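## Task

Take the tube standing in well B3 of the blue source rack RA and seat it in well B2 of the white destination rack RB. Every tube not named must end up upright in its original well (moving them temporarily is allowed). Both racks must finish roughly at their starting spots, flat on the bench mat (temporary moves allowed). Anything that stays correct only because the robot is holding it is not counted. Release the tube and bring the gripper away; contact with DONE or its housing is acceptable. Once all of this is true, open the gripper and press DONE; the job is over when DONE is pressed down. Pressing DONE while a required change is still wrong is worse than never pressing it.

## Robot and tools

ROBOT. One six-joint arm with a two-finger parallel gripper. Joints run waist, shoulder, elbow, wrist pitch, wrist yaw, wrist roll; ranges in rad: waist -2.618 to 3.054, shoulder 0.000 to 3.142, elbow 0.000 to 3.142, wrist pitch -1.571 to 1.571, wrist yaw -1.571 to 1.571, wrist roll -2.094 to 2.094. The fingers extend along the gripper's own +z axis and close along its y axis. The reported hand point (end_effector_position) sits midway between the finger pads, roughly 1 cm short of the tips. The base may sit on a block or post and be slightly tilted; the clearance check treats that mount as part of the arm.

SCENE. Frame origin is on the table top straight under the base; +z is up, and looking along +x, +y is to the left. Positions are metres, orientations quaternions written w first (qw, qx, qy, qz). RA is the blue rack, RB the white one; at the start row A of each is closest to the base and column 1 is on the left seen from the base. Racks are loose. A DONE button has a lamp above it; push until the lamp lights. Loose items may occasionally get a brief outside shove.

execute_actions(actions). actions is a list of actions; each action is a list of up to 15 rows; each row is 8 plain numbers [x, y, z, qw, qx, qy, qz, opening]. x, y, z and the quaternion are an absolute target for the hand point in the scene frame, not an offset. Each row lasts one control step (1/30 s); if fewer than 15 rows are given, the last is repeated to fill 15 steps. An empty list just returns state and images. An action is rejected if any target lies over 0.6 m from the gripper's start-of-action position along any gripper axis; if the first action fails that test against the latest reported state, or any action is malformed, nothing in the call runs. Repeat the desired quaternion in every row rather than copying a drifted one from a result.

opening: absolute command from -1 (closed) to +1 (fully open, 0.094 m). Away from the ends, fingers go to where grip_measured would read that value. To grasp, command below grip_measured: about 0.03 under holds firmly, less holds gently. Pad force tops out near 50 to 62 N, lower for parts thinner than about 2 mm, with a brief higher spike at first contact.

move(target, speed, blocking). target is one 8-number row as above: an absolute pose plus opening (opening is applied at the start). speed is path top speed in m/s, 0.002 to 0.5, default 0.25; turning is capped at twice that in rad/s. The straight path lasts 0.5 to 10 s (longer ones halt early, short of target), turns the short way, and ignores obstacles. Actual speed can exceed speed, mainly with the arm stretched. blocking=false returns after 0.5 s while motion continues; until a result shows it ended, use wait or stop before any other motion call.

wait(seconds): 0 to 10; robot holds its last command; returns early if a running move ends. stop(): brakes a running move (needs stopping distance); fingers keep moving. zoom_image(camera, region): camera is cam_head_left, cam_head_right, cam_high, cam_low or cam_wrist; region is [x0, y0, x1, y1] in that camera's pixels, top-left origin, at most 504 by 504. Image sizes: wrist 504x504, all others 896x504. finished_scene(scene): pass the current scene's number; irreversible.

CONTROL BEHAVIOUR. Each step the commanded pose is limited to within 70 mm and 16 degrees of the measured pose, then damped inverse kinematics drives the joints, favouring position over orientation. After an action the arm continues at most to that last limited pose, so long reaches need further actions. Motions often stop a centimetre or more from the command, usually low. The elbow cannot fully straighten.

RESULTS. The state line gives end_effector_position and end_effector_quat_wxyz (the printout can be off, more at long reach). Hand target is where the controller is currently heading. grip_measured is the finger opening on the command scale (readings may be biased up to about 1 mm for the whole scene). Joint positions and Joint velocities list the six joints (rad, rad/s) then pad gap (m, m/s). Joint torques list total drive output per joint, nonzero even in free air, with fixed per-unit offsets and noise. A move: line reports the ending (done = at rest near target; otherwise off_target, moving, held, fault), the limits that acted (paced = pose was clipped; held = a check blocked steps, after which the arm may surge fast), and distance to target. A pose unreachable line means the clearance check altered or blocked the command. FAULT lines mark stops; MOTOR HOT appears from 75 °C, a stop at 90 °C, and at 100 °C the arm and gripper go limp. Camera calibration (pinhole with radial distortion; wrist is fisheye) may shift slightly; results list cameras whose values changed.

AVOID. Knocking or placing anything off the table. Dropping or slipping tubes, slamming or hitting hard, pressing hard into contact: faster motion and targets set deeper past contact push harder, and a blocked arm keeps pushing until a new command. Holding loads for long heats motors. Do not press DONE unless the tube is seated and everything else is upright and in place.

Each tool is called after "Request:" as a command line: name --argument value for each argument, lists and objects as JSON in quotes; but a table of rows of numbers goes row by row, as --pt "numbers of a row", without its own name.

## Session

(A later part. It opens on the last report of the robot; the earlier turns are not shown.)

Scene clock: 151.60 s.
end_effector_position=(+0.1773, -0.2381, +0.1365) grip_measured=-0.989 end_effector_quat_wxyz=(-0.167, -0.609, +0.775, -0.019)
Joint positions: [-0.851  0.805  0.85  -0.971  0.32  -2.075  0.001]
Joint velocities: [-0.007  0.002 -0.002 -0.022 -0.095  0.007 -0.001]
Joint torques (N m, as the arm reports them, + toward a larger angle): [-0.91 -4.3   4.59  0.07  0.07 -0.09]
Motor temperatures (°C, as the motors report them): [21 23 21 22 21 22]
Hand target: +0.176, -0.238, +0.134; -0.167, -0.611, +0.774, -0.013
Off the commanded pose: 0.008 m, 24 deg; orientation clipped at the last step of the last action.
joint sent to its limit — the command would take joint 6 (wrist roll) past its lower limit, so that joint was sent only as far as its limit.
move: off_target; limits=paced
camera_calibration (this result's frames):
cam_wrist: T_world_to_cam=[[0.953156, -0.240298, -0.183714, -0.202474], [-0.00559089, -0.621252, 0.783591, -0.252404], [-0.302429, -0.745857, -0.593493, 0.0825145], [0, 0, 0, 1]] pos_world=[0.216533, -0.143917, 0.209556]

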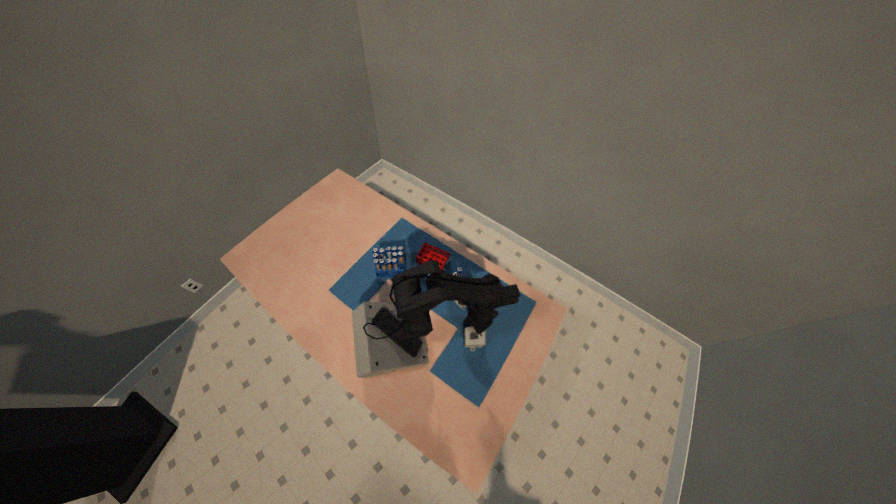

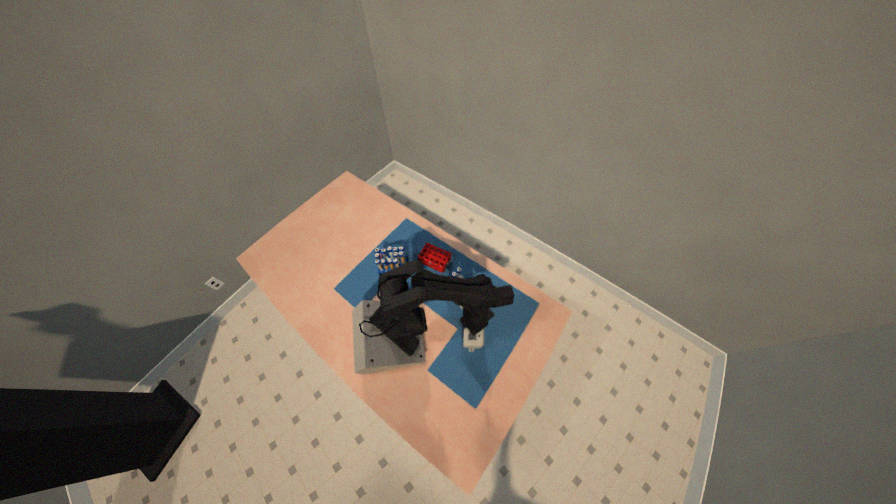

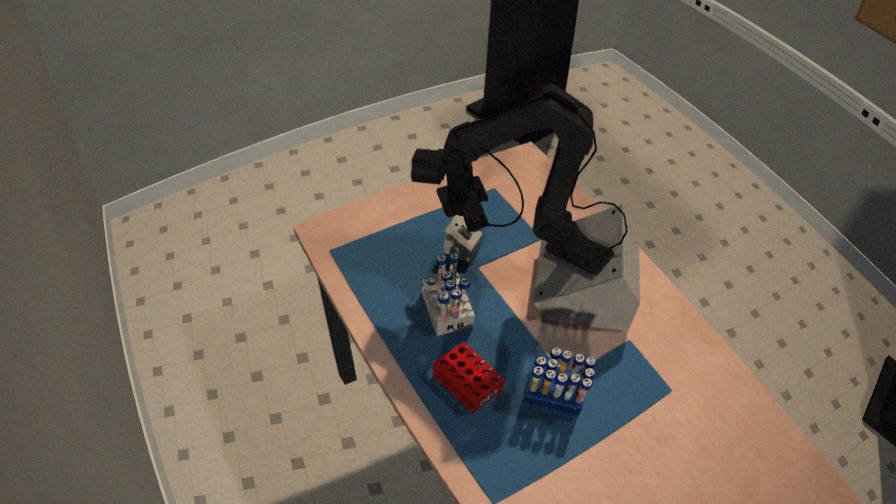

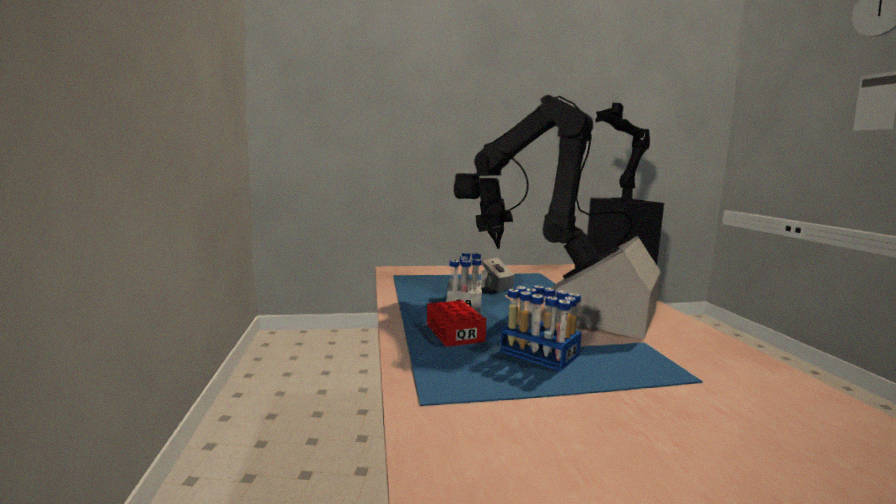

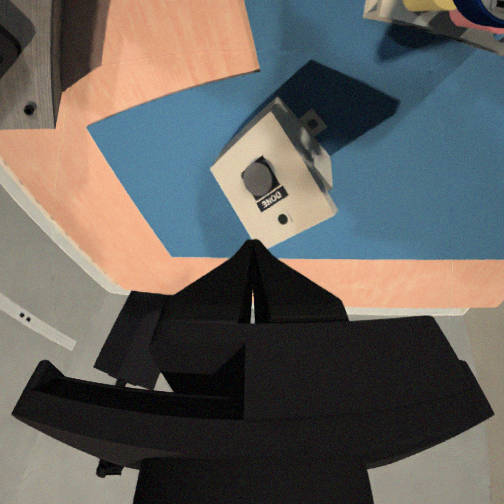

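Request:
move --target '[0.172,-0.236,0.095,0,0.383,-0.924,0,-1]' --speed 0.05

Scene clock: 162.20 s.
end_effector_position=(+0.1716, -0.2377, +0.0972) grip_measured=-0.989 end_effector_quat_wxyz=(-0.011, -0.398, +0.917, -0.002)
Joint positions: [-1.259  0.897  0.77  -0.827 -0.241 -1.893  0.001]
Joint velocities: [-0.027  0.022 -0.012 -0.037 -0.022 -0.037  0.   ]
Joint torques (N m, as the arm reports them, + toward a larger angle): [-1.34 -4.08  4.02  0.13 -0.23  0.1 ]
Motor temperatures (°C, as the motors report them): [21 23 21 22 21 22]
Hand target: +0.170, -0.237, +0.094; -0.006, -0.386, +0.922, +0.002
Off the commanded pose: 0.003 m, 2 deg.
move: done
camera_calibration (this result's frames):
cam_wrist: T_world_to_cam=[[0.742635, -0.66963, -0.00945047, -0.287085], [-0.526137, -0.592113, 0.610395, -0.108288], [-0.414334, -0.448328, -0.792041, 0.166953], [0, 0, 0, 1]] pos_world=[0.225399, -0.181509, 0.195619]

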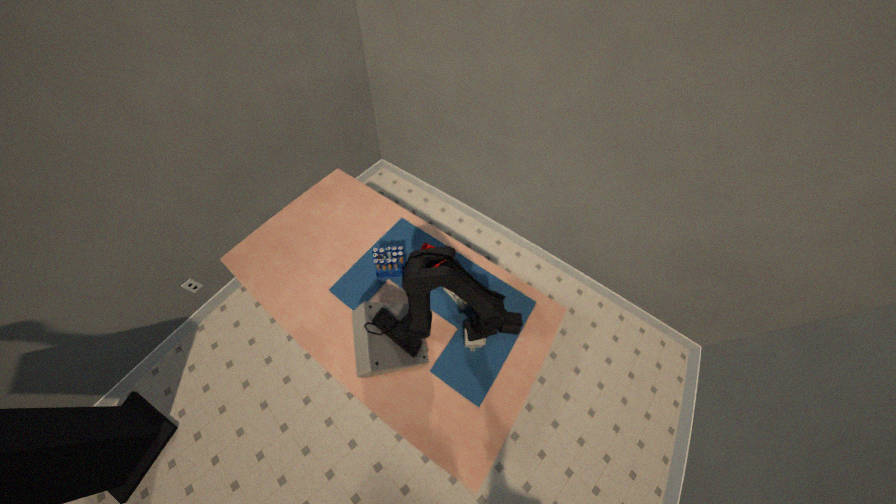

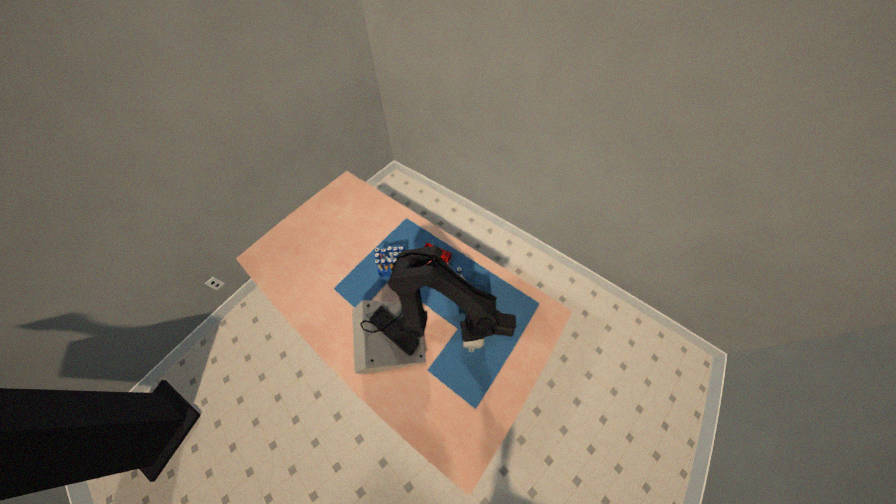

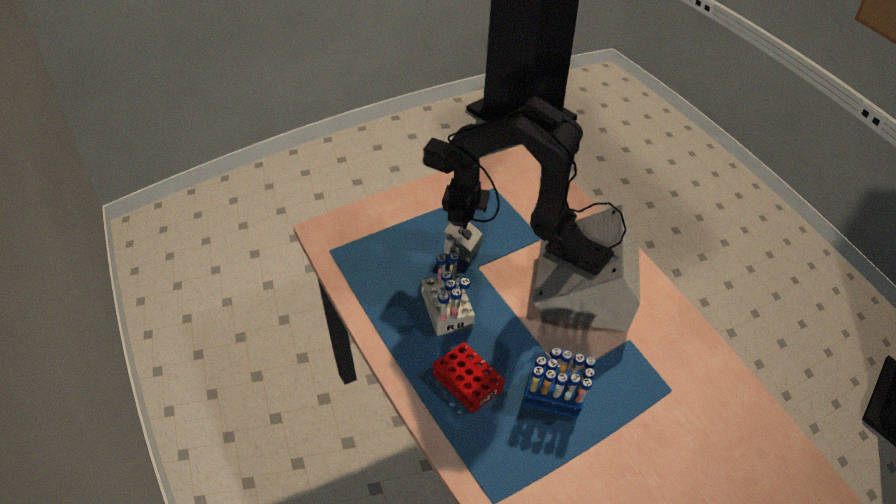

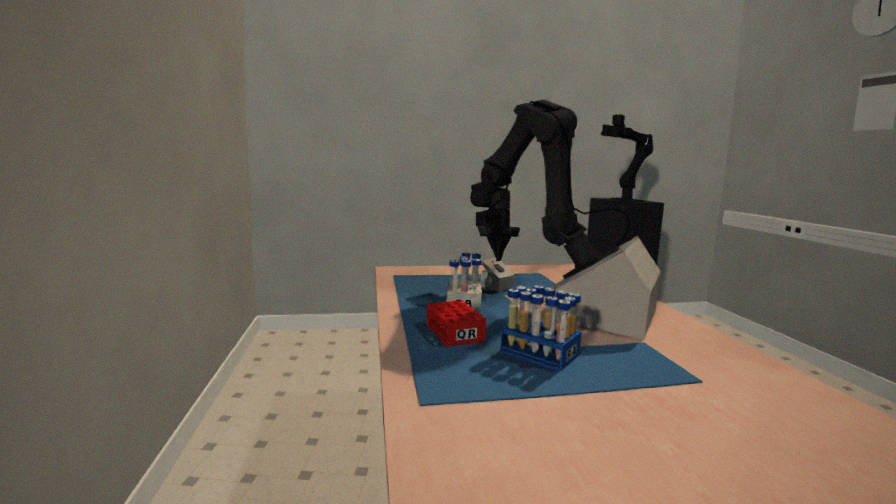

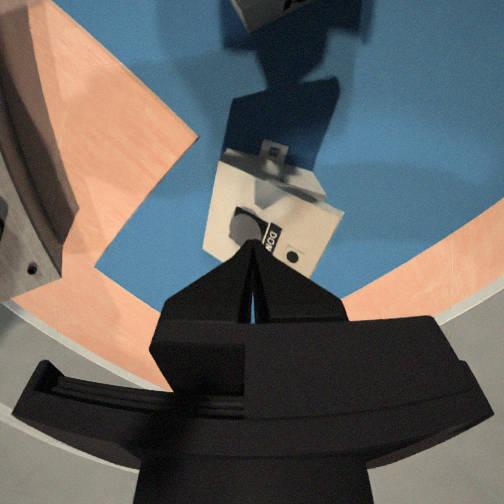

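Request:
move --target '[0.168,-0.233,0.066,0,0.383,-0.924,0,-1]' --speed 0.02

Scene clock: 166.93 s.
end_effector_position=(+0.1649, -0.2346, +0.0744) grip_measured=-0.989 end_effector_quat_wxyz=(-0.009, -0.384, +0.923, -0.004)
Joint positions: [-1.253  0.926  0.688 -0.71  -0.241 -1.856  0.001]
Joint velocities: [ 0.002  0.012  0.002  0.007  0.051 -0.022 -0.001]
Joint torques (N m, as the arm reports them, + toward a larger angle): [ 0.69 -2.44  3.36  0.36 -0.17  0.04]
Motor temperatures (°C, as the motors report them): [21 23 21 22 21 22]
Hand target: +0.168, -0.233, +0.066; +0.000, -0.383, +0.924, +0.000
Off the commanded pose: 0.009 m, 1 deg.
move: done
camera_calibration (this result's frames):
cam_wrist: T_world_to_cam=[[0.722249, -0.691625, -0.00332755, -0.282544], [-0.54715, -0.574306, 0.608932, -0.0883051], [-0.423064, -0.43798, -0.793215, 0.151461], [0, 0, 0, 1]] pos_world=[0.219829, -0.179792, 0.172973]

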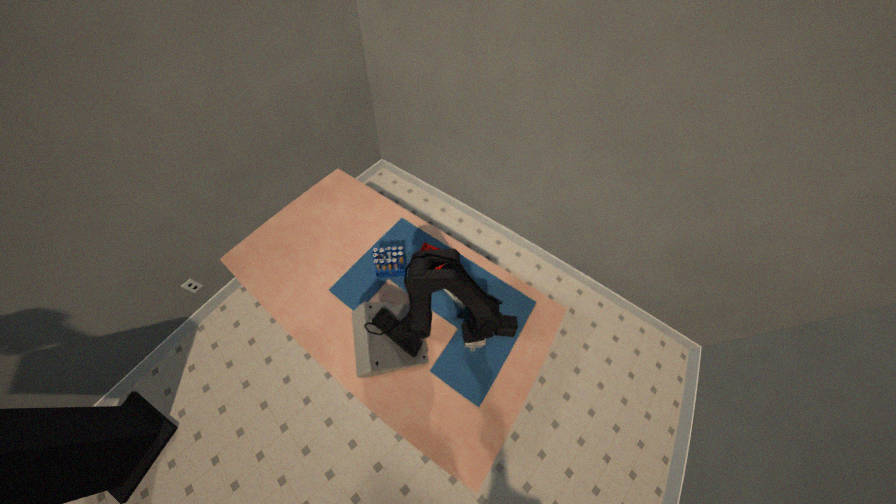

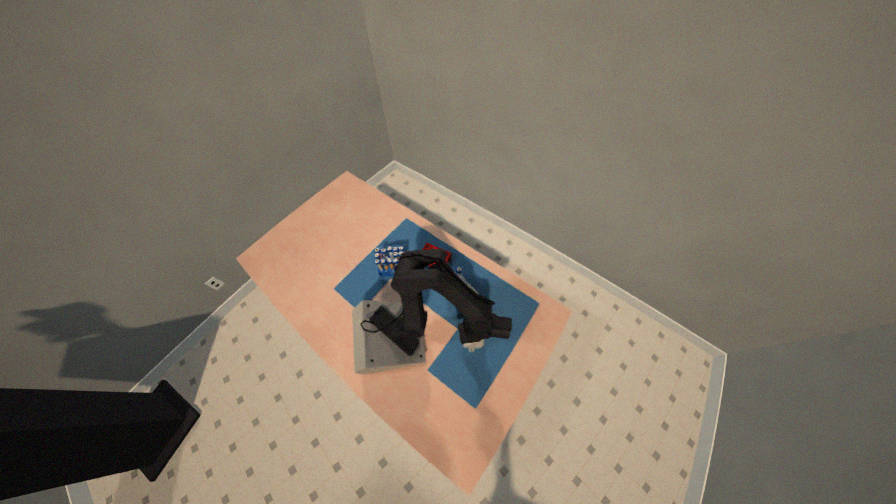

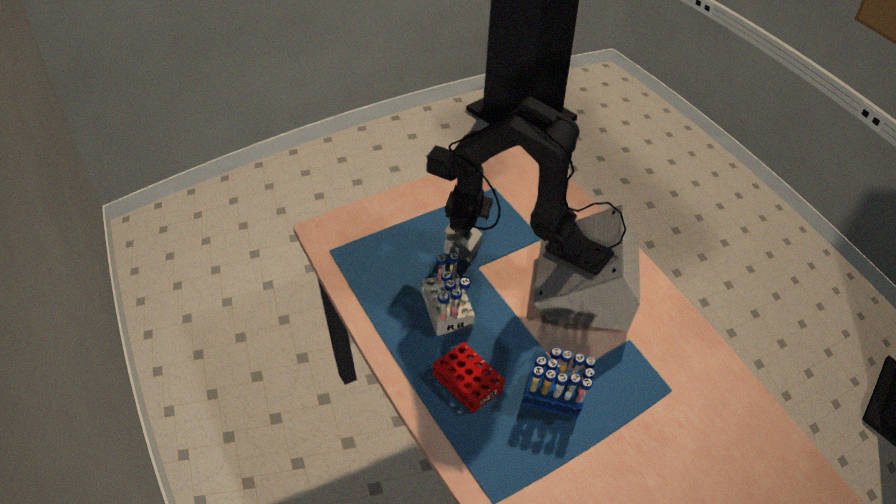

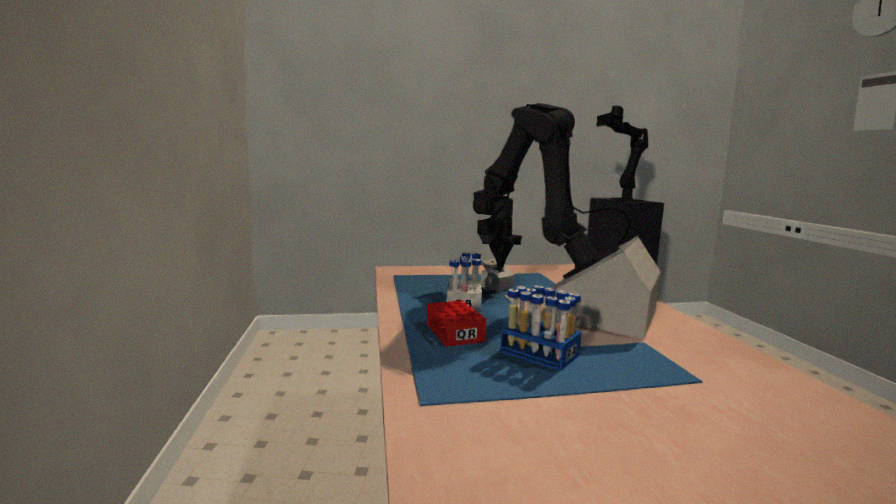

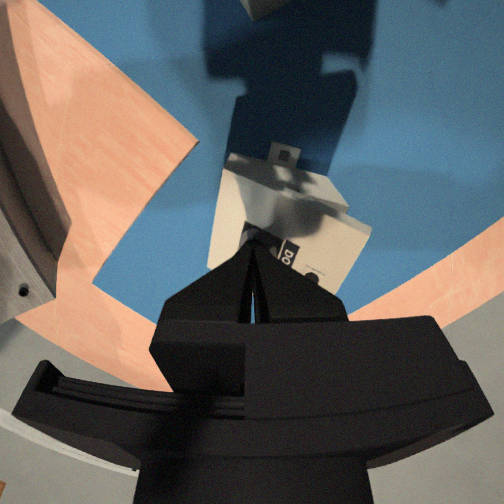

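Lamp not lit; push further.

Request:
move --target '[0.171,-0.234,0.058,0,0.383,-0.924,0,-1]' --speed 0.015

Request:
zoom_image --camera "cam_low" --region '[460,230,540,300]'

Scene clock: 176.03 s.
end_effector_position=(+0.1649, -0.2341, +0.0711) grip_measured=-0.989 end_effector_quat_wxyz=(-0.012, -0.382, +0.924, +0.000)
Joint positions: [-1.24   0.941  0.688 -0.703 -0.229 -1.844  0.001]
Joint velocities: [-0.007  0.012  0.012  0.022 -0.037 -0.007  0.   ]
Joint torques (N m, as the arm reports them, + toward a larger angle): no reading
Motor temperatures (°C, as the motors report them): [21 23 21 23 21 22]
move: unfinished (the scene ended)
camera_calibration (this result's frames):
cam_wrist: T_world_to_cam=[[0.719106, -0.694768, -0.0135797, -0.281648], [-0.544428, -0.575429, 0.610311, -0.0868134], [-0.431838, -0.431485, -0.792046, 0.152002], [0, 0, 0, 1]] pos_world=[0.220911, -0.180048, 0.169551]
The task's run has ended: the event that ends the task has happened. This ends this scene only. If you have not yet called finished_scene for this scene, call it to go on to the next scene.

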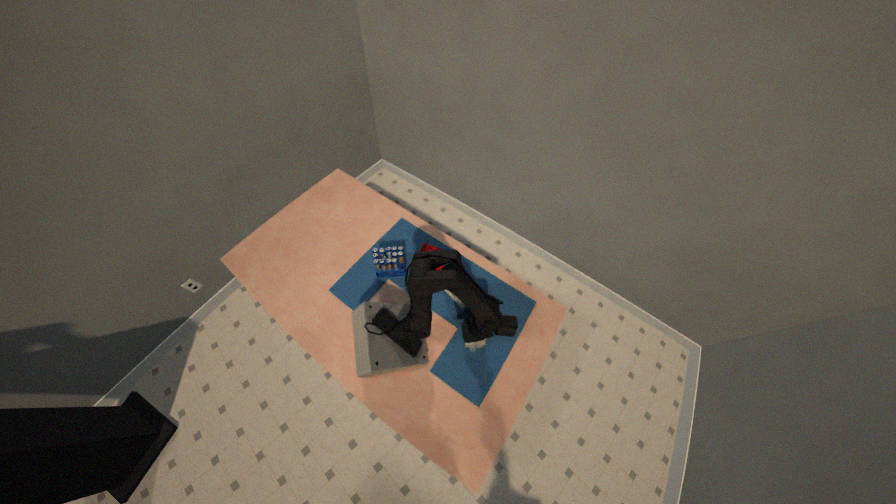

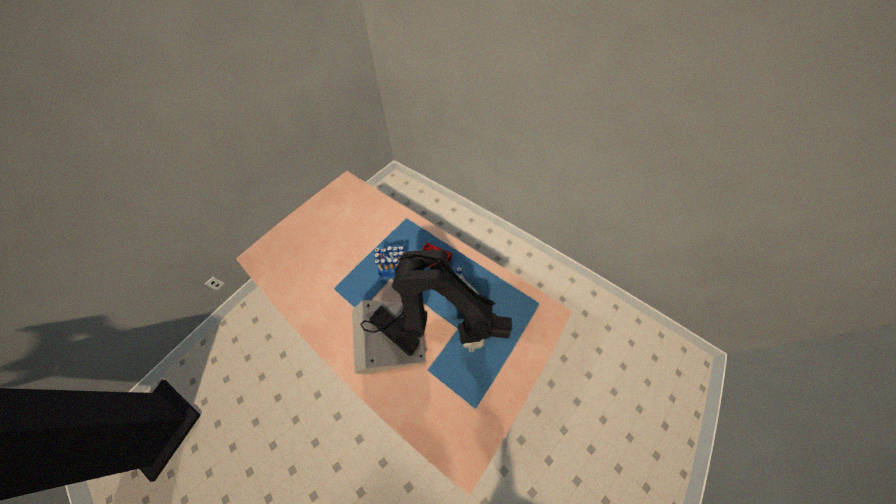

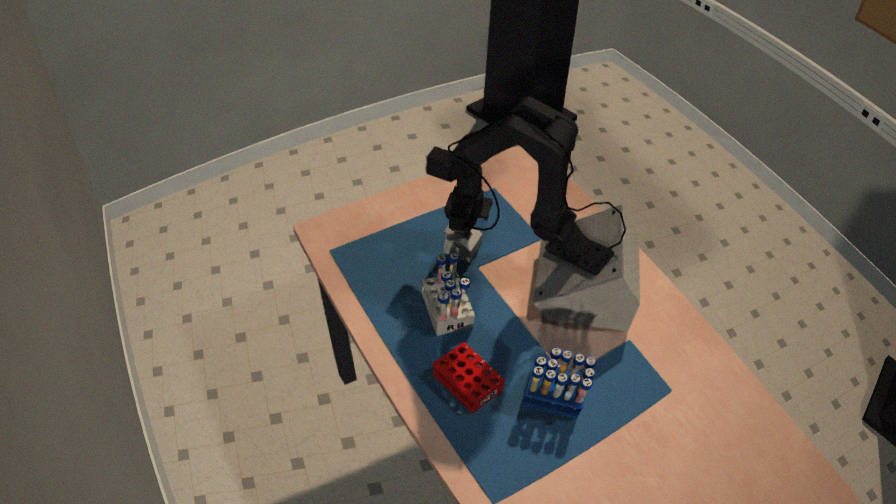

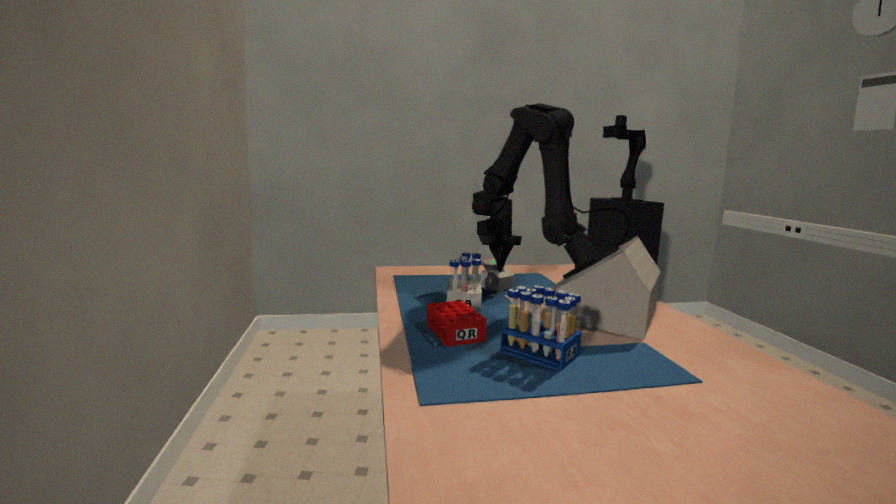

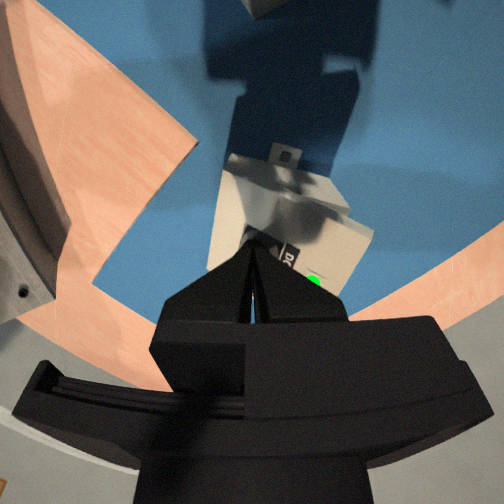

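This scene is finished. If you have not yet called finished_scene for this scene, call it to go on to the next scene.

Request:
finished_scene --scene 1

The scene is finished: the task was done.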